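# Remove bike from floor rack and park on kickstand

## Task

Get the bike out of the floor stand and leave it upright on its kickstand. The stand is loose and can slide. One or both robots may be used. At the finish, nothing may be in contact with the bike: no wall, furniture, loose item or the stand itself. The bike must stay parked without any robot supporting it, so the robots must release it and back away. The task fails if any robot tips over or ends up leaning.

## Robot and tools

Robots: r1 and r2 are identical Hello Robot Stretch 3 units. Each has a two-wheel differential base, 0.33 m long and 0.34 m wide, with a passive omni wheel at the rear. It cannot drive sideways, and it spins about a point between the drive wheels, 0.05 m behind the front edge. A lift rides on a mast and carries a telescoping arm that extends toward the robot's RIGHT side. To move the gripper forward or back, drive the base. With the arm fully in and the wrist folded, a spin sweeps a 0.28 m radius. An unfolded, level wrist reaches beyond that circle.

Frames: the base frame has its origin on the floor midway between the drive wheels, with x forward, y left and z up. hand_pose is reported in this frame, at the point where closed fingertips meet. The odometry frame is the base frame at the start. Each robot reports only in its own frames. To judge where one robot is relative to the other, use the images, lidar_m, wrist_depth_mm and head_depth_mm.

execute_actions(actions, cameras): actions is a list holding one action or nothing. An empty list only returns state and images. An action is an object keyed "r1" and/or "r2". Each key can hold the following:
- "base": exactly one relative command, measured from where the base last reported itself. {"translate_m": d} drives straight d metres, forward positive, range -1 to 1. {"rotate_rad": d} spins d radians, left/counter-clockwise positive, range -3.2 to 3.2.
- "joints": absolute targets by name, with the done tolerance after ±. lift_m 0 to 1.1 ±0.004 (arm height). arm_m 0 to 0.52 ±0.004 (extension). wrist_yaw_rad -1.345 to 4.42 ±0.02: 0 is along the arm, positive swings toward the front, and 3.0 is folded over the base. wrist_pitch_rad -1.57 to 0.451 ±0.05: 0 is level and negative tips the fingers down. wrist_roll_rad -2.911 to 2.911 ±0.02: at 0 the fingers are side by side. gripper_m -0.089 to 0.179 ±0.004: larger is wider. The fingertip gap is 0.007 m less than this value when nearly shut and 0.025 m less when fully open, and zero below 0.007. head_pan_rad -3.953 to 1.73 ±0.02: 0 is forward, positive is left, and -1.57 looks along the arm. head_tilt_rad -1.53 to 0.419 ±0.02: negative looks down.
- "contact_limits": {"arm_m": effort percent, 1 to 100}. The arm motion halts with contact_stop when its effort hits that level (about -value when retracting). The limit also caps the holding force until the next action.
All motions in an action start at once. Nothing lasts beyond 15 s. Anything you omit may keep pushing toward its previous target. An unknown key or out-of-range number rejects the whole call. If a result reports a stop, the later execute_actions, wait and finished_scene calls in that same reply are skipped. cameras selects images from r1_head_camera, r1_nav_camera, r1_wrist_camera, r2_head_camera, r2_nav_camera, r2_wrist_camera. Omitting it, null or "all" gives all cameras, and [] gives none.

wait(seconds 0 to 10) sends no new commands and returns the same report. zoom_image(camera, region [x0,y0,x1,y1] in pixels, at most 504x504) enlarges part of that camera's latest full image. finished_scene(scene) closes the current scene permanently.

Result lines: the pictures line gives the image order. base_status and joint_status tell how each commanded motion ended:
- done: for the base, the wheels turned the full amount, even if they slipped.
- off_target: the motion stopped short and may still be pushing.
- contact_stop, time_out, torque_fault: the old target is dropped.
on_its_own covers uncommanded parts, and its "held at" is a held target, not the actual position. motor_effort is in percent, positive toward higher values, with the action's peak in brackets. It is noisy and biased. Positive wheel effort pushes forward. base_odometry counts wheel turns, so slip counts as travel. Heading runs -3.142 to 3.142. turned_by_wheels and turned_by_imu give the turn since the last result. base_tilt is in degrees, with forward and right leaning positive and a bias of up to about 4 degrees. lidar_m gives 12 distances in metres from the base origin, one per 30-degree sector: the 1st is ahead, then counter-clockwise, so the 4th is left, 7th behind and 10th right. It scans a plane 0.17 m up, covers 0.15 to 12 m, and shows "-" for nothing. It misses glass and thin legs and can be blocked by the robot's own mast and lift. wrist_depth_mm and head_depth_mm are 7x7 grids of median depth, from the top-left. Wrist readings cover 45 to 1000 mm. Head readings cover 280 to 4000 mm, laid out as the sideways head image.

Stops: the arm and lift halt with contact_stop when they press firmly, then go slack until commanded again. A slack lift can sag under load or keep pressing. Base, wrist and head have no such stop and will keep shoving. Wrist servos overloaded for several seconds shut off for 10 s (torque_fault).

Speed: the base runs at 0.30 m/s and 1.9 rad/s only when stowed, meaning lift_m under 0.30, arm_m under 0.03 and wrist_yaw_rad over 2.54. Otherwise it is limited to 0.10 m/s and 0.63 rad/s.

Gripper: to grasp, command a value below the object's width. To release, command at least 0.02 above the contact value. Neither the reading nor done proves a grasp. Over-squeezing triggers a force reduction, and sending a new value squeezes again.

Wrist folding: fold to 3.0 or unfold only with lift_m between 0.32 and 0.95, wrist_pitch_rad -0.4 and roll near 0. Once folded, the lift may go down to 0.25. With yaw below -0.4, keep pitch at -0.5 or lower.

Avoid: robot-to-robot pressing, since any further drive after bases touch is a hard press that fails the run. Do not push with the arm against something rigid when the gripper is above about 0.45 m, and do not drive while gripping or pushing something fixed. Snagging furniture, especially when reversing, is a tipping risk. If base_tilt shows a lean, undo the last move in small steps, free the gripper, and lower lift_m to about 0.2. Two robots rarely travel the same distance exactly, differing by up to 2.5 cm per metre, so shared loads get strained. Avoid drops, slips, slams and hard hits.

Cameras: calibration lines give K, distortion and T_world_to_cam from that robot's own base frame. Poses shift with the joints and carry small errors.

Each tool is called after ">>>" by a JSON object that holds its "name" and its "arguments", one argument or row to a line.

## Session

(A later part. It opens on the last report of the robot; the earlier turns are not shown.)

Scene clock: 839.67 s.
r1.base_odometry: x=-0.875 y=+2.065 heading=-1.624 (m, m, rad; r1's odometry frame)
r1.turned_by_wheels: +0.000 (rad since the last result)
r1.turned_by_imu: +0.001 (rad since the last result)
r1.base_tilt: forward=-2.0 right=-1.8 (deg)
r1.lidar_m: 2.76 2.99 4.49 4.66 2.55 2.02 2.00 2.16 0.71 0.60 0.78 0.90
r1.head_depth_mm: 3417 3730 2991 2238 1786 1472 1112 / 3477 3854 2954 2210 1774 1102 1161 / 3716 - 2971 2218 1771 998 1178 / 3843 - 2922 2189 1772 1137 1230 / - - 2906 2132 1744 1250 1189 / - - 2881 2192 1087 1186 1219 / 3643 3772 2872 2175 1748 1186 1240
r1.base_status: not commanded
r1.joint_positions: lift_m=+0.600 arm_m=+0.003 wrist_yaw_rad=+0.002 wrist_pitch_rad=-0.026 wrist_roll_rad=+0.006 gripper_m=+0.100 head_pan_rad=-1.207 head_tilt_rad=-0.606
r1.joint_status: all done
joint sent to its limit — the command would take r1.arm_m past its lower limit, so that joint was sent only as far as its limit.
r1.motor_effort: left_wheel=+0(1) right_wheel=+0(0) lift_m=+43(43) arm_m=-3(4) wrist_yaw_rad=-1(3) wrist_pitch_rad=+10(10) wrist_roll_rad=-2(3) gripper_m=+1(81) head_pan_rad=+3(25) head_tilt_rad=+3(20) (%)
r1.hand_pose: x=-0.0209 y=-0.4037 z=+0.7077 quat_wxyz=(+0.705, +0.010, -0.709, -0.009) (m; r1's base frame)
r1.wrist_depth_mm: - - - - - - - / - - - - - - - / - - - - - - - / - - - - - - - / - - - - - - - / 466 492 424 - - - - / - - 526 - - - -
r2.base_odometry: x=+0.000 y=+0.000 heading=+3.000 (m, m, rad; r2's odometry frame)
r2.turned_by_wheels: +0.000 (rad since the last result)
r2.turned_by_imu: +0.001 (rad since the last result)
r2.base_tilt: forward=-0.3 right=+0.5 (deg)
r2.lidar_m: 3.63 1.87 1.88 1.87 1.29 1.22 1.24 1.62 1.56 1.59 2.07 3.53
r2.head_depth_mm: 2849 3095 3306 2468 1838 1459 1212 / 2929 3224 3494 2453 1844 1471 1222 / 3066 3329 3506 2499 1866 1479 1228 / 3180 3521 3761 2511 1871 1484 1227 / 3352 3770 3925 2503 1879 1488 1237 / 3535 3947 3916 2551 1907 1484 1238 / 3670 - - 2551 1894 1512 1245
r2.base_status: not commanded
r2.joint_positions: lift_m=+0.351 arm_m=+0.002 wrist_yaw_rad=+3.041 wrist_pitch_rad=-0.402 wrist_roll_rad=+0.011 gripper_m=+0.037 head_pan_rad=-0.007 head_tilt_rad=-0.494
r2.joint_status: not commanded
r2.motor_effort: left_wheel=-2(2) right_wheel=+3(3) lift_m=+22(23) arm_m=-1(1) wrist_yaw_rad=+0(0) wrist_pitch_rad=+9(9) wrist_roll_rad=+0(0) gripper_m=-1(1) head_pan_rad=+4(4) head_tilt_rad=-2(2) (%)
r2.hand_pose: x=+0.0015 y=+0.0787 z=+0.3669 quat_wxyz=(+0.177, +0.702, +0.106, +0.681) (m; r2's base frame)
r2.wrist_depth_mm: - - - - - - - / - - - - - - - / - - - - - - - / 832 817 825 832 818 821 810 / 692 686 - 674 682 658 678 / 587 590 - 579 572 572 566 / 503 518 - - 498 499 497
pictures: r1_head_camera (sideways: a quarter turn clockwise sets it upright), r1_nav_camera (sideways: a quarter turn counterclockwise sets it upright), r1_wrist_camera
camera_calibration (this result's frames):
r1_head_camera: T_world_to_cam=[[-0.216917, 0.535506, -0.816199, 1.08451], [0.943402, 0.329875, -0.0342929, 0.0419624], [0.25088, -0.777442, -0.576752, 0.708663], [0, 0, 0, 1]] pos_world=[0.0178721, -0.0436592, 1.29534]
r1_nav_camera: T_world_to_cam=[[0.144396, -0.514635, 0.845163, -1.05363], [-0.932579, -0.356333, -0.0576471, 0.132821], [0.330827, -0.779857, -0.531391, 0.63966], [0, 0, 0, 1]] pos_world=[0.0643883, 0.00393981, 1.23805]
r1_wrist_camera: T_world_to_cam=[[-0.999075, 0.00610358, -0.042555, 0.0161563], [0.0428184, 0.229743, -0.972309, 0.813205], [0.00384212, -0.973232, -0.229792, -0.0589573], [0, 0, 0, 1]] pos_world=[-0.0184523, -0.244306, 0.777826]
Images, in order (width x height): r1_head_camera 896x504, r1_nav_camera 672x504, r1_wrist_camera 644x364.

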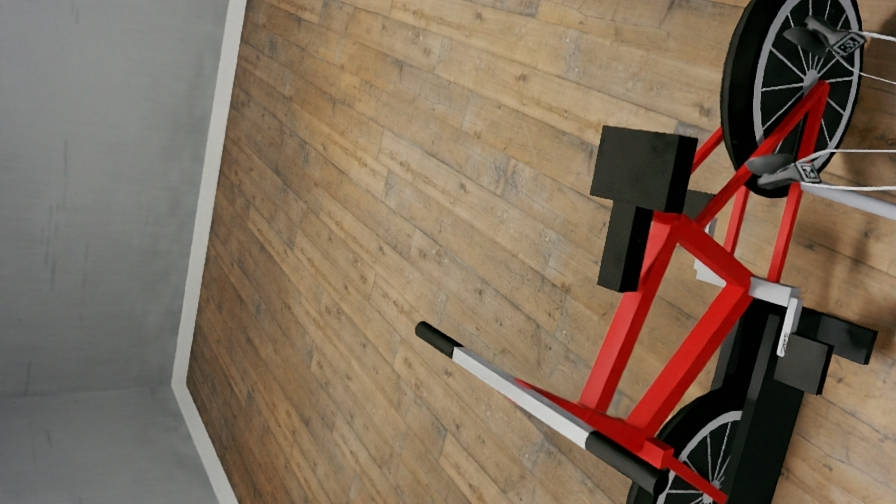

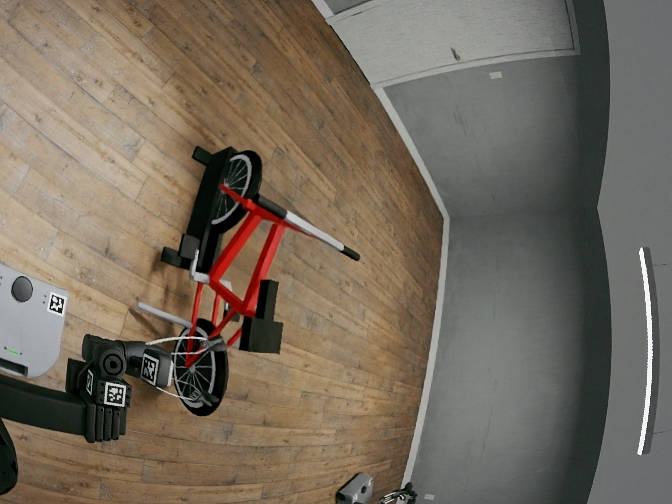

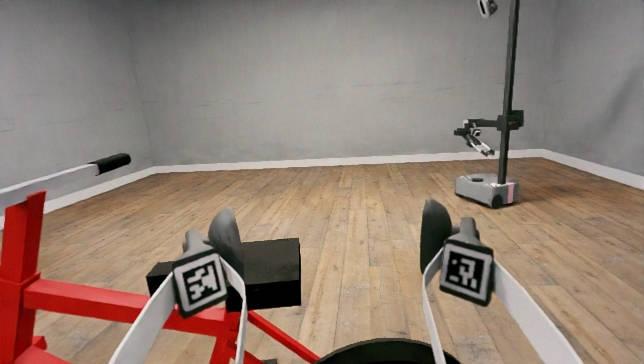

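>>> {"name": "execute_actions", "arguments": {
  "actions": [
    {"r1":{"joints":{"lift_m":0.235,"gripper_m":0.12,"head_tilt_rad":-0.8,"head_pan_rad":-1.57,"wrist_yaw_rad":0.5},"base":{"translate_m":0.238}}}
  ],
  "cameras": []
}}

>>> {"name": "execute_actions", "arguments": {
  "actions": [
    {"r1":{"joints":{"wrist_yaw_rad":0.0,"arm_m":0.0}}}
  ],
  "cameras": []
}}

>>> {"name": "execute_actions", "arguments": {
  "actions": [
    {"r1":{"joints":{"arm_m":0.2}}}
  ],
  "cameras": ["r1_wrist_camera","r1_head_camera"]
}}

Scene clock: 865.27 s.
r1.base_odometry: x=-0.888 y=+1.828 heading=-1.624 (m, m, rad; r1's odometry frame)
r1.turned_by_wheels: +0.000 (rad since the last result)
r1.turned_by_imu: +0.000 (rad since the last result)
r1.base_tilt: forward=-1.9 right=-1.9 (deg)
r1.lidar_m: 2.52 2.72 4.09 4.64 2.86 2.26 2.23 2.41 0.61 0.62 0.68 2.56
r1.head_depth_mm: 3470 2798 2197 1807 1262 1326 1173 / 3517 2725 2152 1783 1180 1310 1170 / 3535 2745 2161 1785 1176 1288 1166 / 3532 2707 2132 1781 1174 1307 1169 / 3498 2706 2130 1772 1252 1241 1174 / 3539 2677 2117 1687 1134 1239 1153 / 3518 2658 2127 1755 1076 1232 1153
r1.base_status: done
r1.joint_positions: lift_m=+0.235 arm_m=+0.003 wrist_yaw_rad=+0.497 wrist_pitch_rad=-0.026 wrist_roll_rad=+0.006 gripper_m=+0.120 head_pan_rad=-1.563 head_tilt_rad=-0.790
r1.joint_status: all done
r1.motor_effort: left_wheel=+0(5) right_wheel=+0(5) lift_m=+27(39) arm_m=-2(2) wrist_yaw_rad=+4(5) wrist_pitch_rad=+10(10) wrist_roll_rad=-2(2) gripper_m=+0(73) head_pan_rad=-3(24) head_tilt_rad=-5(26) (%)
r1.hand_pose: x=+0.1004 y=-0.3729 z=+0.3434 quat_wxyz=(+0.686, +0.183, -0.685, +0.164) (m; r1's base frame)
r1.wrist_depth_mm: - - - - 393 350 322 / - - - - - - 332 / - - - 489 - - - / - - 560 493 438 - - / - - 571 502 930 407 463 / 814 781 581 502 346 614 594 / 609 584 582 522 464 536 518
r2.base_odometry: x=+0.000 y=+0.000 heading=+3.000 (m, m, rad; r2's odometry frame)
r2.turned_by_wheels: +0.000 (rad since the last result)
r2.turned_by_imu: +0.001 (rad since the last result)
r2.base_tilt: forward=-0.4 right=+0.4 (deg)
r2.lidar_m: 3.63 1.87 1.88 1.87 1.29 1.22 1.24 1.61 1.55 1.59 2.06 3.54
r2.head_depth_mm: 2856 3051 3245 2466 1812 1470 1221 / 2930 3227 3464 2447 1851 1463 1221 / 3047 3366 3608 2490 1855 1473 1226 / 3170 3491 3668 2513 1869 1477 1223 / 3373 3697 3858 2521 1880 1481 1225 / 3534 3879 3958 2532 1877 1484 1235 / 3661 - - 2561 1891 1500 1243
r2.base_status: not commanded
r2.joint_positions: lift_m=+0.351 arm_m=+0.002 wrist_yaw_rad=+3.041 wrist_pitch_rad=-0.402 wrist_roll_rad=+0.011 gripper_m=+0.037 head_pan_rad=-0.007 head_tilt_rad=-0.494
r2.joint_status: not commanded
r2.motor_effort: left_wheel=-2(2) right_wheel=+3(4) lift_m=+23(22) arm_m=+0(0) wrist_yaw_rad=+1(0) wrist_pitch_rad=+9(9) wrist_roll_rad=+0(0) gripper_m=+0(0) head_pan_rad=+3(3) head_tilt_rad=-2(2) (%)
r2.hand_pose: x=+0.0015 y=+0.0787 z=+0.3669 quat_wxyz=(+0.177, +0.702, +0.106, +0.681) (m; r2's base frame)
r2.wrist_depth_mm: - - - - - - - / - - - - - - - / - - - - - - - / 826 822 849 825 813 818 801 / 680 679 - 674 681 669 666 / 573 576 - 579 573 573 568 / 504 513 - - 507 491 499
pictures: none
No camera images: the call's "cameras" was empty. Leave "cameras" out to get every camera's image.

Scene clock: 866.43 s.
r1.base_odometry: x=-0.888 y=+1.828 heading=-1.624 (m, m, rad; r1's odometry frame)
r1.turned_by_wheels: +0.000 (rad since the last result)
r1.turned_by_imu: +0.000 (rad since the last result)
r1.base_tilt: forward=-2.0 right=-1.8 (deg)
r1.lidar_m: 2.52 2.72 4.11 4.63 2.85 2.26 2.23 2.41 0.61 0.62 0.68 2.56
r1.head_depth_mm: 3405 2790 2196 1790 1252 1325 1171 / 3437 2731 2158 1800 1178 1316 1170 / 3520 2757 2161 1779 1175 1294 1171 / 3531 2733 2158 1757 1164 1308 1184 / 3476 2705 2139 1763 1246 1239 1157 / 3494 2646 2102 1656 1146 1247 1157 / 3548 2620 2119 1744 1083 1230 1146
r1.base_status: not commanded
r1.joint_positions: lift_m=+0.235 arm_m=+0.003 wrist_yaw_rad=+0.003 wrist_pitch_rad=-0.026 wrist_roll_rad=+0.006 gripper_m=+0.120 head_pan_rad=-1.563 head_tilt_rad=-0.790
r1.joint_status: all done
joint sent to its limit — the command would take r1.arm_m past its lower limit, so that joint was sent only as far as its limit.
r1.motor_effort: left_wheel=+0(1) right_wheel=+0(0) lift_m=+27(27) arm_m=-2(3) wrist_yaw_rad=-3(5) wrist_pitch_rad=+10(10) wrist_roll_rad=-2(3) gripper_m=+0(0) head_pan_rad=-2(2) head_tilt_rad=-5(6) (%)
r1.hand_pose: x=-0.0206 y=-0.4037 z=+0.3434 quat_wxyz=(+0.705, +0.011, -0.709, -0.008) (m; r1's base frame)
r1.wrist_depth_mm: - 368 385 - 411 - - / - - - - - - - / - 405 - - - 430 442 / 402 435 463 - - 439 449 / 413 426 967 457 468 442 470 / 428 441 376 651 566 488 502 / 440 438 439 550 550 504 514
r2.base_odometry: x=+0.000 y=+0.000 heading=+3.000 (m, m, rad; r2's odometry frame)
r2.turned_by_wheels: +0.000 (rad since the last result)
r2.turned_by_imu: +0.000 (rad since the last result)
r2.base_tilt: forward=-0.4 right=+0.5 (deg)
r2.lidar_m: 3.60 1.87 1.88 1.86 1.29 1.21 1.24 1.61 1.56 1.59 2.07 3.55
r2.head_depth_mm: 2822 3068 3239 2473 1847 1473 1221 / 2912 3228 3460 2470 1843 1468 1223 / 3073 3413 3612 2532 1858 1468 1216 / 3229 3526 3716 2529 1863 1472 1222 / 3346 3682 3900 2541 1866 1484 1220 / 3475 3828 3891 2541 1880 1495 1245 / 3690 - - 2563 1895 1482 1241
r2.base_status: not commanded
r2.joint_positions: lift_m=+0.351 arm_m=+0.002 wrist_yaw_rad=+3.041 wrist_pitch_rad=-0.402 wrist_roll_rad=+0.011 gripper_m=+0.037 head_pan_rad=-0.007 head_tilt_rad=-0.494
r2.joint_status: not commanded
r2.motor_effort: left_wheel=-2(2) right_wheel=+3(4) lift_m=+22(23) arm_m=-1(1) wrist_yaw_rad=+0(0) wrist_pitch_rad=+9(9) wrist_roll_rad=+0(0) gripper_m=-1(1) head_pan_rad=+4(3) head_tilt_rad=-2(2) (%)
r2.hand_pose: x=+0.0015 y=+0.0787 z=+0.3669 quat_wxyz=(+0.177, +0.702, +0.106, +0.681) (m; r2's base frame)
r2.wrist_depth_mm: - - - - - - - / - - - - - - - / - - - - - - - / 823 828 836 812 818 824 809 / 681 685 - 664 690 674 677 / 582 574 - 572 578 570 575 / 506 511 - - 503 504 499
pictures: none
No camera images: the call's "cameras" was empty. Leave "cameras" out to get every camera's image.

Scene clock: 869.13 s.
r1.base_odometry: x=-0.888 y=+1.828 heading=-1.624 (m, m, rad; r1's odometry frame)
r1.turned_by_wheels: +0.000 (rad since the last result)
r1.turned_by_imu: +0.000 (rad since the last result)
r1.base_tilt: forward=-2.0 right=-1.8 (deg)
r1.lidar_m: 2.53 2.73 4.12 4.61 2.85 2.26 2.23 2.41 0.61 0.62 0.68 2.55
r1.head_depth_mm: 3424 2770 2162 1800 1247 1326 1171 / 3482 2778 2179 1802 1183 1328 1170 / 3504 2768 2162 1787 1175 1291 1163 / 3501 2763 2151 1777 1138 1345 1124 / 3511 2713 2122 1757 1227 1234 1160 / 3557 2668 2116 1675 1140 1252 1150 / 3498 2661 2111 1725 1088 1231 1154
r1.base_status: not commanded
r1.joint_positions: lift_m=+0.235 arm_m=+0.200 wrist_yaw_rad=+0.002 wrist_pitch_rad=-0.026 wrist_roll_rad=+0.006 gripper_m=+0.120 head_pan_rad=-1.563 head_tilt_rad=-0.790
r1.joint_status: all done
r1.motor_effort: left_wheel=+0(1) right_wheel=+0(0) lift_m=+27(27) arm_m=+3(4) wrist_yaw_rad=-2(4) wrist_pitch_rad=+10(10) wrist_roll_rad=-2(2) gripper_m=+0(0) head_pan_rad=-4(3) head_tilt_rad=-6(6) (%)
r1.hand_pose: x=-0.0209 y=-0.6002 z=+0.3434 quat_wxyz=(+0.705, +0.010, -0.709, -0.009) (m; r1's base frame)
r1.wrist_depth_mm: - - - 201 207 - - / - - - - 216 - - / - - - - 274 282 - / 226 - - - - - 238 / 227 234 - 876 960 258 242 / 797 699 266 279 373 259 258 / 254 579 261 264 550 273 269
r2.base_odometry: x=+0.000 y=+0.000 heading=+3.000 (m, m, rad; r2's odometry frame)
r2.turned_by_wheels: +0.000 (rad since the last result)
r2.turned_by_imu: +0.000 (rad since the last result)
r2.base_tilt: forward=-0.3 right=+0.4 (deg)
r2.lidar_m: 3.61 1.87 1.88 1.87 1.29 1.22 1.24 1.61 1.56 1.59 2.07 3.53
r2.head_depth_mm: 2845 3049 3282 2472 1834 1458 1217 / 2983 3263 3461 2484 1845 1472 1223 / 3061 3403 3531 2498 1847 1460 1224 / 3183 3551 3711 2542 1848 1487 1226 / 3355 3696 3820 2508 1872 1482 1228 / 3502 3930 3962 2549 1885 1489 1235 / 3737 - - 2571 1887 1496 1238
r2.base_status: not commanded
r2.joint_positions: lift_m=+0.351 arm_m=+0.002 wrist_yaw_rad=+3.041 wrist_pitch_rad=-0.402 wrist_roll_rad=+0.011 gripper_m=+0.037 head_pan_rad=-0.007 head_tilt_rad=-0.494
r2.joint_status: not commanded
r2.motor_effort: left_wheel=-2(2) right_wheel=+4(3) lift_m=+23(23) arm_m=-1(1) wrist_yaw_rad=+0(0) wrist_pitch_rad=+9(9) wrist_roll_rad=+0(0) gripper_m=-1(0) head_pan_rad=+4(4) head_tilt_rad=-2(2) (%)
r2.hand_pose: x=+0.0015 y=+0.0787 z=+0.3669 quat_wxyz=(+0.177, +0.702, +0.106, +0.681) (m; r2's base frame)
r2.wrist_depth_mm: - - - - - - - / - - - - - - - / - - - - - - - / 834 825 851 817 813 823 811 / 678 685 - 669 690 683 676 / 580 576 - 575 574 570 565 / 508 513 - - 496 497 490
pictures: r1_head_camera (sideways: a quarter turn clockwise sets it upright), r1_wrist_camera
camera_calibration (this result's frames):
r1_head_camera: T_world_to_cam=[[-0.0178292, 0.716839, -0.69701, 0.927944], [0.999169, -0.0127781, -0.0386999, 0.047351], [-0.0366481, -0.697121, -0.716016, 0.891568], [0, 0, 0, 1]] pos_world=[0.00190715, -0.0430508, 1.287]
r1_wrist_camera: T_world_to_cam=[[-0.999076, 0.00625387, -0.0425293, 0.00189036], [0.0428293, 0.229375, -0.972395, 0.503914], [0.00367392, -0.973318, -0.229431, -0.334035], [0, 0, 0, 1]] pos_world=[-0.0184665, -0.440719, 0.413446]
Images, in order (width x height): r1_head_camera 896x504, r1_wrist_camera 644x364.

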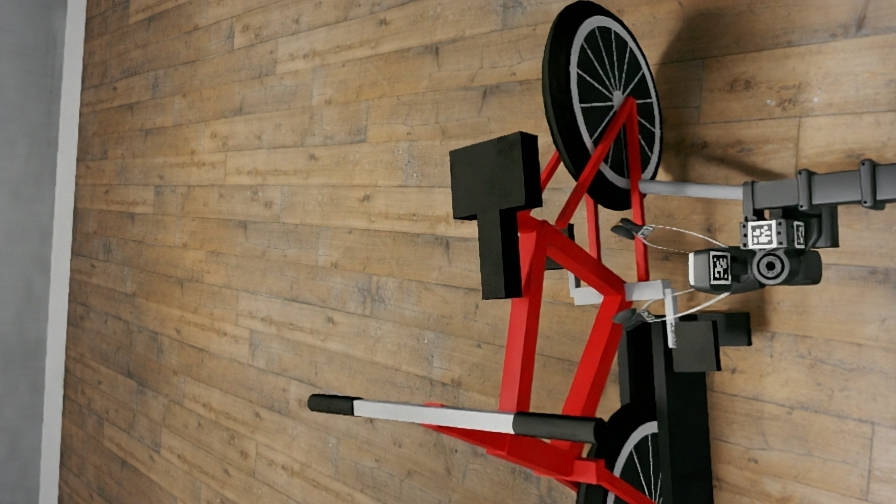

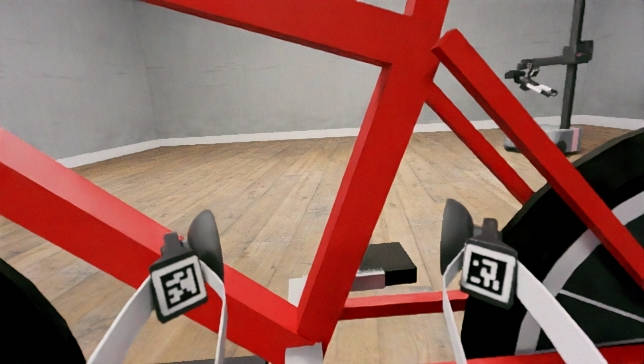

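>>> {"name": "execute_actions", "arguments": {
  "actions": [
    {"r1":{"joints":{"lift_m":0.275,"gripper_m":0.1},"base":{"translate_m":-0.02}}}
  ],
  "cameras": []
}}

>>> {"name": "execute_actions", "arguments": {
  "actions": [
    {"r1":{"joints":{"arm_m":0.285}}}
  ],
  "cameras": ["r1_wrist_camera","r1_head_camera"]
}}

Scene clock: 876.13 s.
r1.base_odometry: x=-0.887 y=+1.848 heading=-1.625 (m, m, rad; r1's odometry frame)
r1.turned_by_wheels: +0.000 (rad since the last result)
r1.turned_by_imu: +0.001 (rad since the last result)
r1.base_tilt: forward=-1.9 right=-1.9 (deg)
r1.lidar_m: 2.54 2.74 4.13 4.64 2.83 2.24 2.21 2.39 0.69 0.61 0.68 2.58
r1.head_depth_mm: 3519 2766 2189 1788 1429 1320 1163 / 3523 2734 2176 1801 1210 1316 1171 / 3530 2755 2139 1788 1156 1296 1157 / 3516 2710 2134 1771 1240 1365 1140 / 3467 2718 2142 1751 1240 1239 1158 / 3519 2661 2096 1704 1243 1235 1151 / 3505 2690 2111 1745 1015 1226 1148
r1.base_status: done
r1.joint_positions: lift_m=+0.275 arm_m=+0.200 wrist_yaw_rad=+0.002 wrist_pitch_rad=-0.026 wrist_roll_rad=+0.006 gripper_m=+0.100 head_pan_rad=-1.563 head_tilt_rad=-0.790
r1.joint_status: all done
r1.motor_effort: left_wheel=+0(7) right_wheel=+0(4) lift_m=+43(46) arm_m=+2(2) wrist_yaw_rad=-2(2) wrist_pitch_rad=+10(10) wrist_roll_rad=-3(2) gripper_m=-1(73) head_pan_rad=-3(3) head_tilt_rad=-5(5) (%)
r1.hand_pose: x=-0.0209 y=-0.6002 z=+0.3828 quat_wxyz=(+0.705, +0.010, -0.709, -0.009) (m; r1's base frame)
r1.wrist_depth_mm: 193 198 - - 226 - - / - - 206 213 - - - / - - - - 222 - - / - - - - - - 261 / 245 - - 940 - 262 250 / 236 244 783 277 720 260 255 / 665 252 268 332 346 271 270
r2.base_odometry: x=+0.000 y=+0.000 heading=+3.000 (m, m, rad; r2's odometry frame)
r2.turned_by_wheels: +0.000 (rad since the last result)
r2.turned_by_imu: +0.001 (rad since the last result)
r2.base_tilt: forward=-0.3 right=+0.4 (deg)
r2.lidar_m: 3.62 1.87 1.88 1.87 1.29 1.22 1.24 1.61 1.56 1.59 2.07 3.54
r2.head_depth_mm: 2823 3041 3324 2459 1836 1453 1214 / 2934 3189 3418 2448 1842 1466 1218 / 3076 3397 3548 2503 1856 1480 1228 / 3171 3524 3768 2505 1875 1479 1229 / 3340 3711 3877 2512 1876 1491 1228 / 3546 3914 3956 2553 1878 1502 1238 / 3632 - - 2546 1886 1493 1241
r2.base_status: not commanded
r2.joint_positions: lift_m=+0.351 arm_m=+0.002 wrist_yaw_rad=+3.041 wrist_pitch_rad=-0.402 wrist_roll_rad=+0.011 gripper_m=+0.037 head_pan_rad=-0.007 head_tilt_rad=-0.494
r2.joint_status: not commanded
r2.motor_effort: left_wheel=-2(2) right_wheel=+3(3) lift_m=+23(23) arm_m=+0(1) wrist_yaw_rad=+0(0) wrist_pitch_rad=+9(9) wrist_roll_rad=+0(0) gripper_m=-1(1) head_pan_rad=+4(4) head_tilt_rad=-2(2) (%)
r2.hand_pose: x=+0.0015 y=+0.0787 z=+0.3669 quat_wxyz=(+0.177, +0.702, +0.106, +0.681) (m; r2's base frame)
r2.wrist_depth_mm: - - - - - - - / - - - - - - - / - - - - - - - / 823 825 836 819 836 817 816 / 680 681 - 677 678 665 676 / 581 585 - 579 570 571 567 / 505 517 - - 503 501 493
pictures: none
No camera images: the call's "cameras" was empty. Leave "cameras" out to get every camera's image.

Scene clock: 877.97 s.
r1.base_odometry: x=-0.887 y=+1.848 heading=-1.625 (m, m, rad; r1's odometry frame)
r1.turned_by_wheels: +0.000 (rad since the last result)
r1.turned_by_imu: +0.000 (rad since the last result)
r1.base_tilt: forward=-1.9 right=-1.8 (deg)
r1.lidar_m: 2.54 2.75 4.15 4.63 2.83 2.24 2.21 2.39 0.70 0.61 0.68 2.58
r1.head_depth_mm: 3479 2766 2163 1788 1426 1316 1169 / 3495 2763 2156 1797 1210 1313 1166 / 3609 2722 2178 1790 1155 1304 1162 / 3535 2681 2163 1759 1123 - 1159 / 3471 2755 2136 1742 1180 1251 1162 / 3493 2696 2114 1705 1241 1242 1152 / 3557 2712 2117 1744 1011 1239 1148
r1.base_status: not commanded
r1.joint_positions: lift_m=+0.275 arm_m=+0.285 wrist_yaw_rad=+0.000 wrist_pitch_rad=-0.026 wrist_roll_rad=+0.006 gripper_m=+0.100 head_pan_rad=-1.563 head_tilt_rad=-0.790
r1.joint_status: all done
r1.motor_effort: left_wheel=+0(0) right_wheel=+0(1) lift_m=+43(43) arm_m=+2(2) wrist_yaw_rad=+1(2) wrist_pitch_rad=+10(10) wrist_roll_rad=-2(3) gripper_m=-1(0) head_pan_rad=-3(3) head_tilt_rad=-5(6) (%)
r1.hand_pose: x=-0.0214 y=-0.6852 z=+0.3828 quat_wxyz=(+0.705, +0.009, -0.709, -0.009) (m; r1's base frame)
r1.wrist_depth_mm: 119 120 124 - 150 - - / - - 128 130 134 - - / - - - - 138 107 - / - - - - 145 112 - / - - - - 150 222 119 / 853 856 804 180 685 689 181 / 427 651 630 166 333 580 181
r2.base_odometry: x=+0.000 y=+0.000 heading=+3.000 (m, m, rad; r2's odometry frame)
r2.turned_by_wheels: +0.000 (rad since the last result)
r2.turned_by_imu: +0.000 (rad since the last result)
r2.base_tilt: forward=-0.4 right=+0.5 (deg)
r2.lidar_m: 3.62 1.87 1.88 1.86 1.29 1.22 1.24 1.62 1.56 1.59 2.07 3.54
r2.head_depth_mm: 2844 3104 3343 2444 1829 1463 1213 / 2952 3217 3416 2499 1841 1466 1220 / 3076 3376 3561 2499 1864 1472 1222 / 3201 3506 3715 2530 1862 1484 1227 / 3370 3680 3895 2545 1889 1483 1234 / 3560 3797 3964 2539 1873 1484 1238 / 3740 - - 2561 1887 1501 1240
r2.base_status: not commanded
r2.joint_positions: lift_m=+0.351 arm_m=+0.002 wrist_yaw_rad=+3.041 wrist_pitch_rad=-0.402 wrist_roll_rad=+0.011 gripper_m=+0.037 head_pan_rad=-0.007 head_tilt_rad=-0.494
r2.joint_status: not commanded
r2.motor_effort: left_wheel=-2(2) right_wheel=+3(3) lift_m=+22(23) arm_m=-1(1) wrist_yaw_rad=+0(0) wrist_pitch_rad=+9(9) wrist_roll_rad=+0(1) gripper_m=+0(1) head_pan_rad=+4(4) head_tilt_rad=-2(2) (%)
r2.hand_pose: x=+0.0015 y=+0.0787 z=+0.3669 quat_wxyz=(+0.177, +0.702, +0.106, +0.681) (m; r2's base frame)
r2.wrist_depth_mm: - - - - - - - / - - - - - - - / - - - - - - - / 830 832 854 826 832 809 802 / 689 671 - 664 683 671 664 / 581 580 - 577 573 573 563 / 508 516 - - 501 502 493
pictures: r1_head_camera (sideways: a quarter turn clockwise sets it upright), r1_wrist_camera
camera_calibration (this result's frames):
r1_head_camera: T_world_to_cam=[[-0.0178015, 0.716852, -0.696998, 0.927927], [0.999169, -0.0128162, -0.0387003, 0.0473514], [-0.0366752, -0.697107, -0.716028, 0.891584], [0, 0, 0, 1]] pos_world=[0.00190548, -0.0430504, 1.287]
r1_wrist_camera: T_world_to_cam=[[-0.999062, 0.00810424, -0.0425309, 0.00489405], [0.0432557, 0.229296, -0.972395, 0.561711], [0.00187164, -0.973323, -0.229431, -0.407759], [0, 0, 0, 1]] pos_world=[-0.0186446, -0.525719, 0.45286]
Images, in order (width x height): r1_head_camera 896x504, r1_wrist_camera 644x364.

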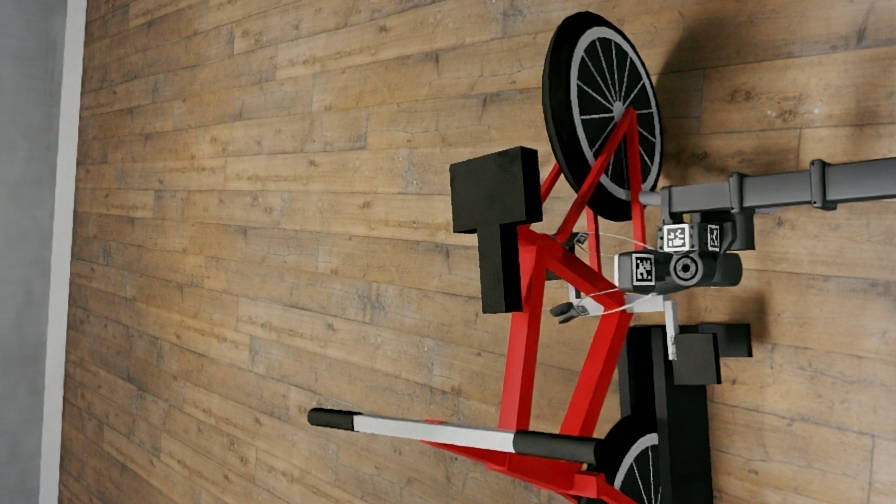

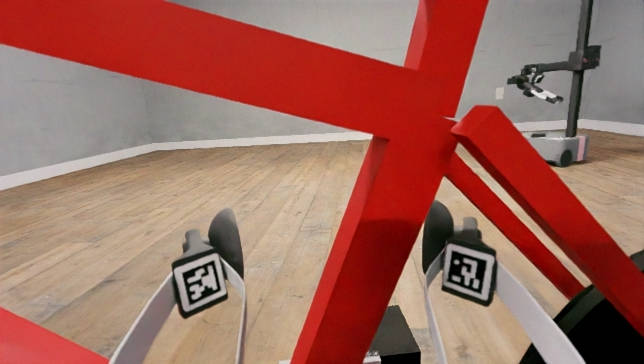

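>>> {"name": "execute_actions", "arguments": {
  "actions": [
    {"r1":{"joints":{"arm_m":0.3},"base":{"translate_m":-0.022}}}
  ],
  "cameras": []
}}

>>> {"name": "execute_actions", "arguments": {
  "actions": [
    {"r1":{"joints":{"gripper_m":-0.04}}}
  ],
  "cameras": ["r1_wrist_camera"]
}}

>>> {"name": "execute_actions", "arguments": {
  "actions": [
    {"r1":{"base":{"translate_m":-0.1}}}
  ],
  "cameras": ["r1_wrist_camera","r1_head_camera"]
}}

Scene clock: 885.53 s.
r1.base_odometry: x=-0.886 y=+1.870 heading=-1.625 (m, m, rad; r1's odometry frame)
r1.turned_by_wheels: +0.000 (rad since the last result)
r1.turned_by_imu: +0.001 (rad since the last result)
r1.base_tilt: forward=-1.9 right=-1.8 (deg)
r1.lidar_m: 2.57 2.78 4.17 4.64 2.80 2.22 2.19 2.37 0.70 0.60 0.69 2.60
r1.head_depth_mm: 3467 2779 2174 1792 1466 1327 1171 / 3537 2739 2160 1778 1207 1323 1166 / 3494 2711 2138 1771 1161 1309 1166 / 3547 2696 2140 1774 1064 1243 1157 / 3462 2721 2122 1770 1183 1259 1161 / 3490 2684 2114 1742 1243 1233 1156 / 3489 2659 2117 1663 1037 1236 1144
r1.base_status: done
r1.joint_positions: lift_m=+0.275 arm_m=+0.300 wrist_yaw_rad=+0.000 wrist_pitch_rad=-0.026 wrist_roll_rad=+0.006 gripper_m=+0.100 head_pan_rad=-1.563 head_tilt_rad=-0.790
r1.joint_status: all done
r1.motor_effort: left_wheel=+1(7) right_wheel=+0(4) lift_m=+43(43) arm_m=+2(3) wrist_yaw_rad=+0(1) wrist_pitch_rad=+10(10) wrist_roll_rad=-3(2) gripper_m=+0(0) head_pan_rad=-3(3) head_tilt_rad=-5(6) (%)
r1.hand_pose: x=-0.0214 y=-0.7002 z=+0.3828 quat_wxyz=(+0.705, +0.009, -0.709, -0.009) (m; r1's base frame)
r1.wrist_depth_mm: 107 109 - - 119 - - / - 112 114 117 122 - - / - - - 121 121 - - / - - - 149 130 95 - / - - - 135 985 99 923 / 860 870 774 141 724 213 108 / 663 653 639 148 589 586 116
r2.base_odometry: x=+0.000 y=+0.000 heading=+3.000 (m, m, rad; r2's odometry frame)
r2.turned_by_wheels: +0.000 (rad since the last result)
r2.turned_by_imu: +0.001 (rad since the last result)
r2.base_tilt: forward=-0.3 right=+0.5 (deg)
r2.lidar_m: 3.61 1.88 1.88 1.86 1.29 1.22 1.24 1.61 1.56 1.59 2.07 3.54
r2.head_depth_mm: 2825 3074 3329 2473 1832 1466 1216 / 2974 3180 3405 2457 1841 1457 1223 / 3056 3370 3521 2481 1862 1467 1223 / 3192 3522 3727 2538 1860 1485 1229 / 3325 3793 3845 2499 1862 1489 1230 / 3561 3940 - 2576 1902 1486 1235 / 3677 - - 2568 1899 1498 1245
r2.base_status: not commanded
r2.joint_positions: lift_m=+0.351 arm_m=+0.002 wrist_yaw_rad=+3.041 wrist_pitch_rad=-0.402 wrist_roll_rad=+0.011 gripper_m=+0.037 head_pan_rad=-0.007 head_tilt_rad=-0.494
r2.joint_status: not commanded
r2.motor_effort: left_wheel=-2(2) right_wheel=+3(4) lift_m=+23(23) arm_m=-1(0) wrist_yaw_rad=+0(0) wrist_pitch_rad=+9(9) wrist_roll_rad=+0(1) gripper_m=-1(0) head_pan_rad=+4(4) head_tilt_rad=-3(2) (%)
r2.hand_pose: x=+0.0015 y=+0.0787 z=+0.3669 quat_wxyz=(+0.177, +0.702, +0.106, +0.681) (m; r2's base frame)
r2.wrist_depth_mm: - - - - - - - / - - - - - - - / - - - - - - - / 818 820 853 806 810 808 815 / 682 683 - 676 687 662 660 / 586 575 - 574 577 578 574 / 503 514 - - 499 500 496
pictures: none
No camera images: the call's "cameras" was empty. Leave "cameras" out to get every camera's image.

Scene clock: 887.43 s.
r1.base_odometry: x=-0.886 y=+1.870 heading=-1.625 (m, m, rad; r1's odometry frame)
r1.turned_by_wheels: +0.000 (rad since the last result)
r1.turned_by_imu: +0.000 (rad since the last result)
r1.base_tilt: forward=-2.0 right=-1.8 (deg)
r1.lidar_m: 2.57 2.77 4.16 4.64 2.79 2.22 2.19 2.37 0.70 0.60 0.69 2.59
r1.head_depth_mm: 3430 2742 2174 1798 1463 1332 1163 / 3481 2734 2155 1781 1212 1315 1164 / 3498 2704 2171 1779 1162 1311 1165 / 3593 2710 2145 1762 1062 1257 1158 / 3470 2690 2111 1761 1162 1265 1153 / 3446 2648 2106 1765 1242 1237 1152 / 3470 2665 2086 1659 1031 1235 1145
r1.base_status: not commanded
r1.joint_positions: lift_m=+0.275 arm_m=+0.300 wrist_yaw_rad=+0.000 wrist_pitch_rad=-0.025 wrist_roll_rad=+0.042 gripper_m=-0.039 head_pan_rad=-1.563 head_tilt_rad=-0.790
r1.joint_status: all done
r1.motor_effort: left_wheel=-2(1) right_wheel=+1(1) lift_m=+43(43) arm_m=-1(2) wrist_yaw_rad=+1(0) wrist_pitch_rad=+10(10) wrist_roll_rad=-18(19) gripper_m=-26(100) head_pan_rad=-2(2) head_tilt_rad=-6(5) (%)
r1.hand_pose: x=-0.0214 y=-0.7007 z=+0.3830 quat_wxyz=(+0.692, +0.009, -0.721, -0.009) (m; r1's base frame)
r1.wrist_depth_mm: 105 108 - - 117 - - / 110 111 112 116 122 - - / - - - 120 119 - - / - - - 139 128 94 - / - - - 133 - 99 902 / 946 906 849 139 705 677 106 / 704 671 637 145 572 558 163
r2.base_odometry: x=+0.000 y=+0.000 heading=+3.000 (m, m, rad; r2's odometry frame)
r2.turned_by_wheels: +0.000 (rad since the last result)
r2.turned_by_imu: +0.000 (rad since the last result)
r2.base_tilt: forward=-0.3 right=+0.4 (deg)
r2.lidar_m: 3.61 1.87 1.88 1.87 1.29 1.22 1.24 1.61 1.56 1.59 2.07 3.54
r2.head_depth_mm: 2828 3081 3306 2453 1830 1466 1221 / 2970 3223 3363 2490 1848 1461 1214 / 3022 3289 3509 2473 1854 1479 1216 / 3205 3482 3670 2493 1855 1483 1222 / 3292 3737 3818 2544 1864 1483 1234 / 3501 3905 3989 2540 1871 1497 1233 / 3725 - - 2555 1876 1500 1243
r2.base_status: not commanded
r2.joint_positions: lift_m=+0.351 arm_m=+0.002 wrist_yaw_rad=+3.041 wrist_pitch_rad=-0.402 wrist_roll_rad=+0.011 gripper_m=+0.037 head_pan_rad=-0.007 head_tilt_rad=-0.494
r2.joint_status: not commanded
r2.motor_effort: left_wheel=-2(2) right_wheel=+3(4) lift_m=+23(22) arm_m=+0(1) wrist_yaw_rad=+0(1) wrist_pitch_rad=+9(9) wrist_roll_rad=+0(0) gripper_m=+0(1) head_pan_rad=+3(4) head_tilt_rad=-2(2) (%)
r2.hand_pose: x=+0.0015 y=+0.0787 z=+0.3669 quat_wxyz=(+0.177, +0.702, +0.106, +0.681) (m; r2's base frame)
r2.wrist_depth_mm: - - - - - - - / - - - - - - - / - - - - - - - / 831 828 835 812 807 807 798 / 685 676 - 688 684 673 667 / 576 577 - 569 575 571 567 / 497 518 - - 505 500 496
pictures: r1_wrist_camera
camera_calibration (this result's frames):
r1_wrist_camera: T_world_to_cam=[[-0.996892, 0.00913429, -0.078244, 0.0194324], [0.0782595, 0.228329, -0.970434, 0.564819], [0.00900112, -0.973541, -0.228334, -0.423235], [0, 0, 0, 1]] pos_world=[-0.0210208, -0.541179, 0.453001]
Images, in order (width x height): r1_wrist_camera 644x364.

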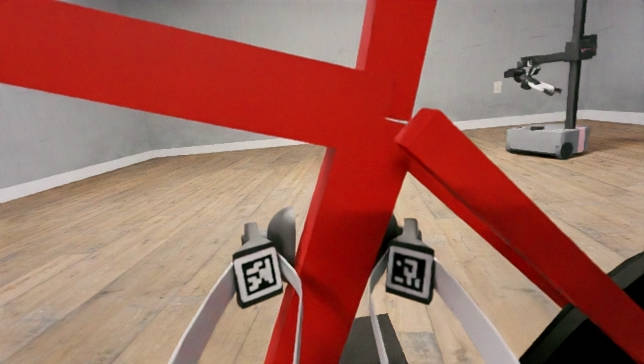

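Scene clock: 889.70 s.
r1.base_odometry: x=-0.880 y=+1.969 heading=-1.625 (m, m, rad; r1's odometry frame)
r1.turned_by_wheels: -0.001 (rad since the last result)
r1.turned_by_imu: +0.000 (rad since the last result)
r1.base_tilt: forward=-1.9 right=-1.8 (deg)
r1.lidar_m: 2.67 2.88 4.31 4.62 2.67 2.12 2.09 2.25 0.70 0.61 0.68 2.69
r1.head_depth_mm: 3426 2794 2185 1784 1429 1330 1174 / 3435 2746 2144 1793 1217 1323 1165 / 3444 2748 2157 1776 1153 1313 1168 / 3504 2686 2125 1759 1093 1250 1159 / 3465 2695 2103 1744 1182 1289 1157 / 3553 2701 2124 1750 1230 1234 1148 / 3536 2674 2108 1700 1012 1229 1151
r1.base_status: done
r1.joint_positions: lift_m=+0.275 arm_m=+0.300 wrist_yaw_rad=-0.029 wrist_pitch_rad=-0.024 wrist_roll_rad=+0.044 gripper_m=-0.029 head_pan_rad=-1.563 head_tilt_rad=-0.790
r1.joint_status: not commanded
r1.on_its_own: gripper_m is held at -0.030, not at your -0.040, by its stall guard, which is still easing; right_wheel is at rest, and its effort (+19) is outside its rest range (-18 to +18); wrist_yaw_rad is at rest, and its effort (+28) is outside its rest range (-12 to +12)
r1.motor_effort: left_wheel=-13(41) right_wheel=+19(61) lift_m=+43(43) arm_m=-1(2) wrist_yaw_rad=+28(88) wrist_pitch_rad=+9(10) wrist_roll_rad=-19(20) gripper_m=-27(35) head_pan_rad=-3(3) head_tilt_rad=-6(5) (%)
r1.hand_pose: x=-0.0289 y=-0.7006 z=+0.3832 quat_wxyz=(+0.691, -0.002, -0.722, -0.019) (m; r1's base frame)
r1.wrist_depth_mm: 100 103 - - 117 - - / 105 106 109 114 121 - - / - - - 118 120 - - / - - - - 129 93 - / - - - 132 506 199 815 / 951 872 865 138 683 691 111 / 691 684 645 145 585 570 169
r2.base_odometry: x=+0.000 y=+0.000 heading=+3.000 (m, m, rad; r2's odometry frame)
r2.turned_by_wheels: +0.000 (rad since the last result)
r2.turned_by_imu: +0.000 (rad since the last result)
r2.base_tilt: forward=-0.4 right=+0.5 (deg)
r2.lidar_m: 3.61 1.86 1.82 1.87 1.29 1.21 1.24 1.61 1.56 1.59 2.06 3.55
r2.head_depth_mm: 2835 3107 3232 2461 1833 1463 1219 / 2927 3220 3440 2485 1847 1477 1225 / 3032 3344 3539 2478 1859 1469 1224 / 3198 3495 3668 2496 1878 1485 1226 / 3343 3702 3929 2536 1880 1481 1234 / 3498 3895 3970 2546 1894 1486 1234 / 3708 - - 2542 1904 1495 1246
r2.base_status: not commanded
r2.joint_positions: lift_m=+0.351 arm_m=+0.002 wrist_yaw_rad=+3.041 wrist_pitch_rad=-0.402 wrist_roll_rad=+0.011 gripper_m=+0.037 head_pan_rad=-0.007 head_tilt_rad=-0.494
r2.joint_status: not commanded
r2.motor_effort: left_wheel=-1(2) right_wheel=+3(4) lift_m=+23(23) arm_m=+0(1) wrist_yaw_rad=+1(0) wrist_pitch_rad=+9(9) wrist_roll_rad=+0(0) gripper_m=+0(0) head_pan_rad=+4(4) head_tilt_rad=-1(2) (%)
r2.hand_pose: x=+0.0015 y=+0.0787 z=+0.3669 quat_wxyz=(+0.177, +0.702, +0.106, +0.681) (m; r2's base frame)
r2.wrist_depth_mm: - - - - - - - / - - - - - - - / - - - - - - - / 831 828 835 828 810 814 805 / 678 699 - 681 684 670 659 / 576 584 - 575 570 573 569 / 498 513 - - 499 495 503
pictures: r1_head_camera (sideways: a quarter turn clockwise sets it upright), r1_wrist_camera
camera_calibration (this result's frames):
r1_head_camera: T_world_to_cam=[[-0.0177949, 0.716865, -0.696985, 0.927911], [0.999169, -0.0128249, -0.0387006, 0.0473519], [-0.0366819, -0.697094, -0.71604, 0.8916], [0, 0, 0, 1]] pos_world=[0.00190507, -0.0430501, 1.28699]
r1_wrist_camera: T_world_to_cam=[[-0.99601, 0.0384227, -0.0805489, 0.0333856], [0.0871672, 0.225275, -0.970388, 0.563635], [-0.0191393, -0.973537, -0.227725, -0.424085], [0, 0, 0, 1]] pos_world=[-0.0239948, -0.541118, 0.453059]
Images, in order (width x height): r1_head_camera 896x504, r1_wrist_camera 644x364.

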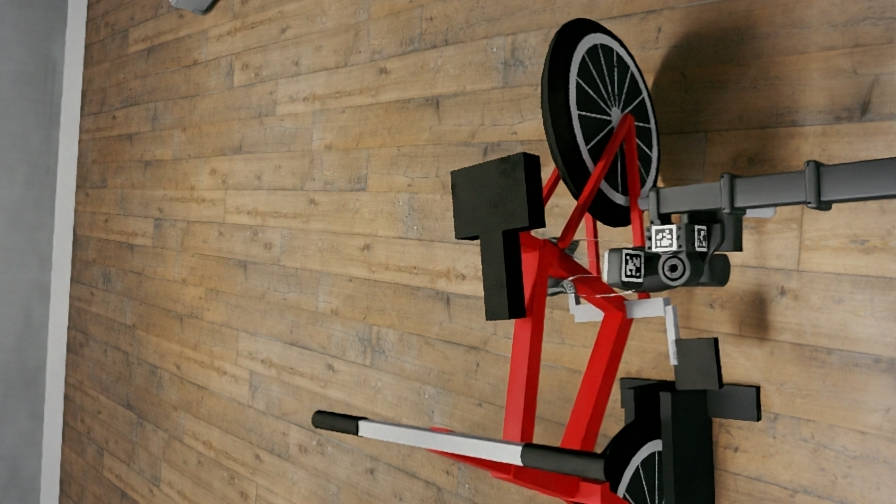

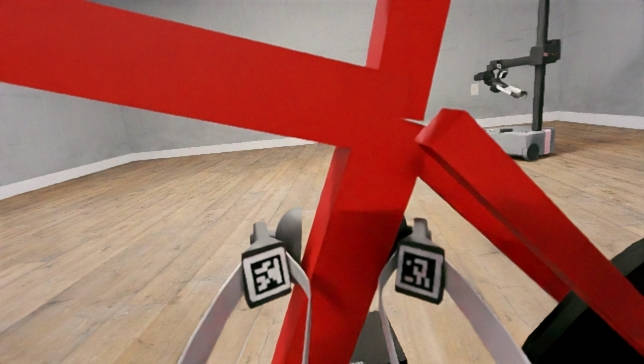

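Bike rolled; rack stayed. Continue.

>>> {"name": "execute_actions", "arguments": {
  "actions": [
    {"r1":{"base":{"translate_m":-0.25},"joints":{"head_pan_rad":-1.2}}}
  ],
  "cameras": ["r1_head_camera"]
}}

>>> {"name": "execute_actions", "arguments": {
  "actions": [
    {"r1":{"base":{"translate_m":-0.3}}}
  ],
  "cameras": ["r1_head_camera","r1_nav_camera"]
}}

Scene clock: 904.07 s.
r1.base_odometry: x=-0.867 y=+2.219 heading=-1.624 (m, m, rad; r1's odometry frame)
r1.turned_by_wheels: +0.001 (rad since the last result)
r1.turned_by_imu: +0.005 (rad since the last result)
r1.base_tilt: forward=-1.9 right=-1.9 (deg)
r1.lidar_m: 2.91 3.14 4.74 4.68 2.36 1.87 1.85 2.00 0.71 0.62 0.67 2.95
r1.head_depth_mm: 3440 2774 2153 1786 938 1238 1175 / 3572 2815 2165 1779 995 - 1161 / 3548 2705 2138 1792 1179 1293 1161 / 3671 2727 2168 1699 1415 1264 1165 / 3644 2666 2107 1756 1154 1290 1152 / 3620 2679 2117 1754 1188 1299 1153 / 3626 2664 2117 1736 1285 1301 1152
r1.base_status: done
r1.joint_positions: lift_m=+0.275 arm_m=+0.300 wrist_yaw_rad=+0.000 wrist_pitch_rad=-0.019 wrist_roll_rad=+0.037 gripper_m=-0.017 head_pan_rad=-1.207 head_tilt_rad=-0.790
r1.joint_status: all done
r1.on_its_own: wrist_yaw_rad is held at -0.046, not at your +0.000, by its stall guard, which is still easing; gripper_m is held at -0.018, not at your -0.040, by its stall guard, which is not easing now; right_wheel is at rest, and its effort (-25) is outside its rest range (-18 to +18)
r1.motor_effort: left_wheel=+18(45) right_wheel=-25(67) lift_m=+43(43) arm_m=-1(1) wrist_yaw_rad=-44(100) wrist_pitch_rad=+8(9) wrist_roll_rad=-16(18) gripper_m=-26(31) head_pan_rad=+2(24) head_tilt_rad=-5(6) (%)
r1.hand_pose: x=-0.0214 y=-0.7008 z=+0.3844 quat_wxyz=(+0.694, +0.007, -0.720, -0.007) (m; r1's base frame)
r1.wrist_depth_mm: - - - - 113 - - / 101 103 107 113 - - - / - - 111 115 122 - - / - - - 124 88 - - / - - - 129 - 97 889 / 916 896 806 136 739 654 167 / 714 688 636 146 591 196 118
r2.base_odometry: x=+0.000 y=+0.000 heading=+3.000 (m, m, rad; r2's odometry frame)
r2.turned_by_wheels: +0.000 (rad since the last result)
r2.turned_by_imu: +0.001 (rad since the last result)
r2.base_tilt: forward=-0.4 right=+0.4 (deg)
r2.lidar_m: 3.62 1.88 1.72 1.86 1.29 1.22 1.24 1.61 1.56 1.59 2.06 3.55
r2.head_depth_mm: 2828 3080 3289 2454 1853 1457 1225 / 2934 3215 3455 2484 1842 1461 1217 / 3118 3342 3583 2492 1865 1483 1236 / 3243 3467 3675 2515 1877 1476 1228 / 3363 3667 3937 2531 1863 1481 1234 / 3474 3922 3952 2547 1869 1486 1240 / 3643 - - 2587 1898 1504 1236
r2.base_status: not commanded
r2.joint_positions: lift_m=+0.351 arm_m=+0.002 wrist_yaw_rad=+3.041 wrist_pitch_rad=-0.402 wrist_roll_rad=+0.011 gripper_m=+0.037 head_pan_rad=-0.007 head_tilt_rad=-0.494
r2.joint_status: not commanded
r2.motor_effort: left_wheel=-2(2) right_wheel=+4(3) lift_m=+23(22) arm_m=-1(1) wrist_yaw_rad=+0(0) wrist_pitch_rad=+9(9) wrist_roll_rad=+0(0) gripper_m=-1(0) head_pan_rad=+4(4) head_tilt_rad=-2(2) (%)
r2.hand_pose: x=+0.0015 y=+0.0787 z=+0.3669 quat_wxyz=(+0.177, +0.702, +0.106, +0.681) (m; r2's base frame)
r2.wrist_depth_mm: - - - - - - - / - - - - - - - / - - - - - - - / 824 834 850 821 816 816 817 / 675 685 - 671 678 670 671 / 585 577 - 571 576 576 566 / 505 524 - - 496 495 495
pictures: r1_head_camera (sideways: a quarter turn clockwise sets it upright)
camera_calibration (this result's frames):
r1_head_camera: T_world_to_cam=[[-0.266576, 0.665758, -0.696924, 0.929349], [0.940974, 0.33626, -0.0387024, 0.0477092], [0.208582, -0.666105, -0.716099, 0.890181], [0, 0, 0, 1]] pos_world=[0.0171736, -0.0418112, 1.28699]
Images, in order (width x height): r1_head_camera 896x504.

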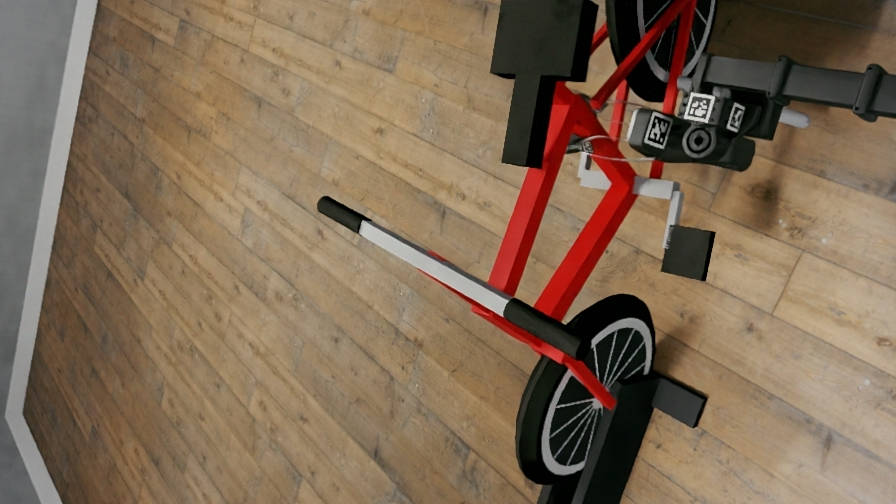

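Scene clock: 908.23 s.
r1.base_odometry: x=-0.851 y=+2.519 heading=-1.624 (m, m, rad; r1's odometry frame)
r1.turned_by_wheels: +0.000 (rad since the last result)
r1.turned_by_imu: +0.002 (rad since the last result)
r1.base_tilt: forward=-1.9 right=-1.8 (deg)
r1.lidar_m: 3.19 3.46 4.77 4.13 1.97 1.57 1.55 1.68 0.75 0.52 0.52 3.23
r1.head_depth_mm: 3377 2713 2160 1796 921 1275 1168 / 3475 2753 2187 1787 995 - 1167 / 3567 2734 2182 1759 1173 1297 1164 / 3724 2708 2170 1684 1157 1272 1157 / 3687 2698 2105 1749 1065 1286 1157 / 3596 2677 2144 1736 1156 1304 1150 / 3633 2681 2105 1761 1330 1304 1149
r1.base_status: done
r1.joint_positions: lift_m=+0.275 arm_m=+0.300 wrist_yaw_rad=+0.026 wrist_pitch_rad=-0.027 wrist_roll_rad=+0.034 gripper_m=-0.014 head_pan_rad=-1.207 head_tilt_rad=-0.790
r1.joint_status: not commanded
r1.on_its_own: gripper_m is held at -0.015, not at your -0.040, by its stall guard, which is not easing now
r1.motor_effort: left_wheel=+0(31) right_wheel=+1(48) lift_m=+43(43) arm_m=+0(1) wrist_yaw_rad=-7(76) wrist_pitch_rad=+11(11) wrist_roll_rad=-15(16) gripper_m=-20(28) head_pan_rad=+3(2) head_tilt_rad=-6(5) (%)
r1.hand_pose: x=-0.0149 y=-0.7003 z=+0.3823 quat_wxyz=(+0.695, +0.019, -0.718, -0.001) (m; r1's base frame)
r1.wrist_depth_mm: 85 90 - - 107 - - / 88 91 97 104 112 - - / - 99 102 108 117 - - / - - - 128 119 - - / - - - 127 952 97 873 / 935 871 824 134 695 656 175 / 676 661 624 144 589 190 145
r2.base_odometry: x=+0.000 y=+0.000 heading=+3.000 (m, m, rad; r2's odometry frame)
r2.turned_by_wheels: +0.000 (rad since the last result)
r2.turned_by_imu: +0.001 (rad since the last result)
r2.base_tilt: forward=-0.3 right=+0.4 (deg)
r2.lidar_m: 3.60 2.01 1.61 1.87 1.29 1.22 1.24 1.61 1.56 1.59 2.07 3.54
r2.head_depth_mm: 2836 3084 3310 2484 1816 1478 1225 / 2928 3230 3494 2449 1834 1462 1221 / 3058 3333 3577 2499 1853 1471 1218 / 3178 3515 3686 2490 1848 1473 1222 / 3356 3716 3898 2518 1869 1488 1228 / 3530 3976 3951 2549 1892 1480 1241 / 3723 - - 2538 1907 1504 1242
r2.base_status: not commanded
r2.joint_positions: lift_m=+0.351 arm_m=+0.002 wrist_yaw_rad=+3.041 wrist_pitch_rad=-0.402 wrist_roll_rad=+0.011 gripper_m=+0.037 head_pan_rad=-0.007 head_tilt_rad=-0.494
r2.joint_status: not commanded
r2.motor_effort: left_wheel=-2(2) right_wheel=+3(3) lift_m=+23(23) arm_m=-1(1) wrist_yaw_rad=+0(0) wrist_pitch_rad=+9(9) wrist_roll_rad=+0(0) gripper_m=+0(0) head_pan_rad=+4(3) head_tilt_rad=-1(2) (%)
r2.hand_pose: x=+0.0015 y=+0.0787 z=+0.3669 quat_wxyz=(+0.177, +0.702, +0.106, +0.681) (m; r2's base frame)
r2.wrist_depth_mm: - - - - - - - / - - - - - - - / - - - - - - - / 826 836 850 821 807 803 789 / 685 680 - 672 689 679 672 / 582 579 - 568 570 572 565 / 499 513 - - 501 497 493
pictures: r1_head_camera (sideways: a quarter turn clockwise sets it upright), r1_nav_camera (sideways: a quarter turn counterclockwise sets it upright)
camera_calibration (this result's frames):
r1_head_camera: T_world_to_cam=[[-0.266629, 0.665837, -0.696828, 0.929225], [0.940962, 0.336293, -0.0387051, 0.0477128], [0.208567, -0.666009, -0.716193, 0.890302], [0, 0, 0, 1]] pos_world=[0.0171741, -0.041809, 1.28698]
r1_nav_camera: T_world_to_cam=[[0.196261, -0.650639, 0.733587, -0.908494], [-0.936288, -0.346591, -0.0569101, 0.131871], [0.291283, -0.67568, -0.677208, 0.829595], [0, 0, 0, 1]] pos_world=[0.0601243, 0.0151445, 1.23577]
Images, in order (width x height): r1_head_camera 896x504, r1_nav_camera 672x504.

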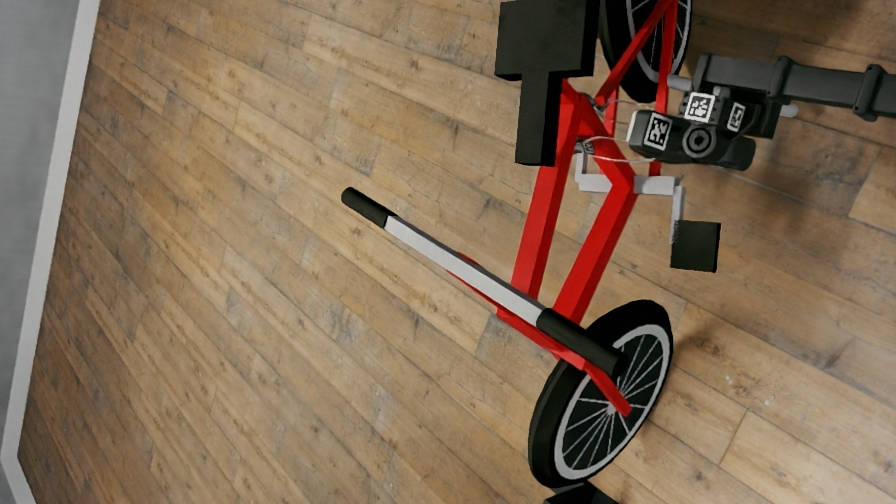

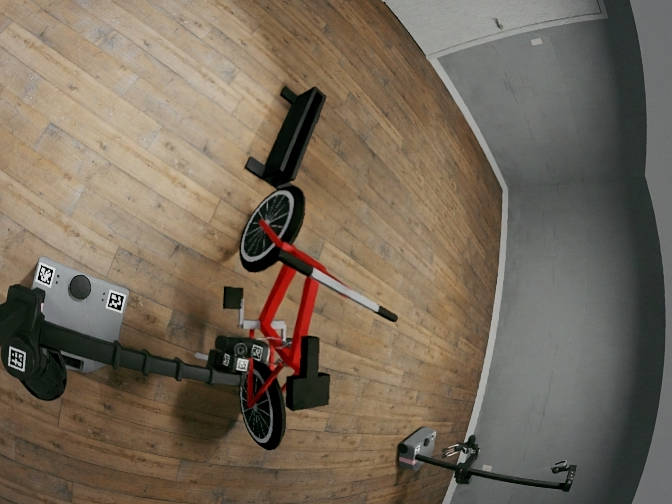

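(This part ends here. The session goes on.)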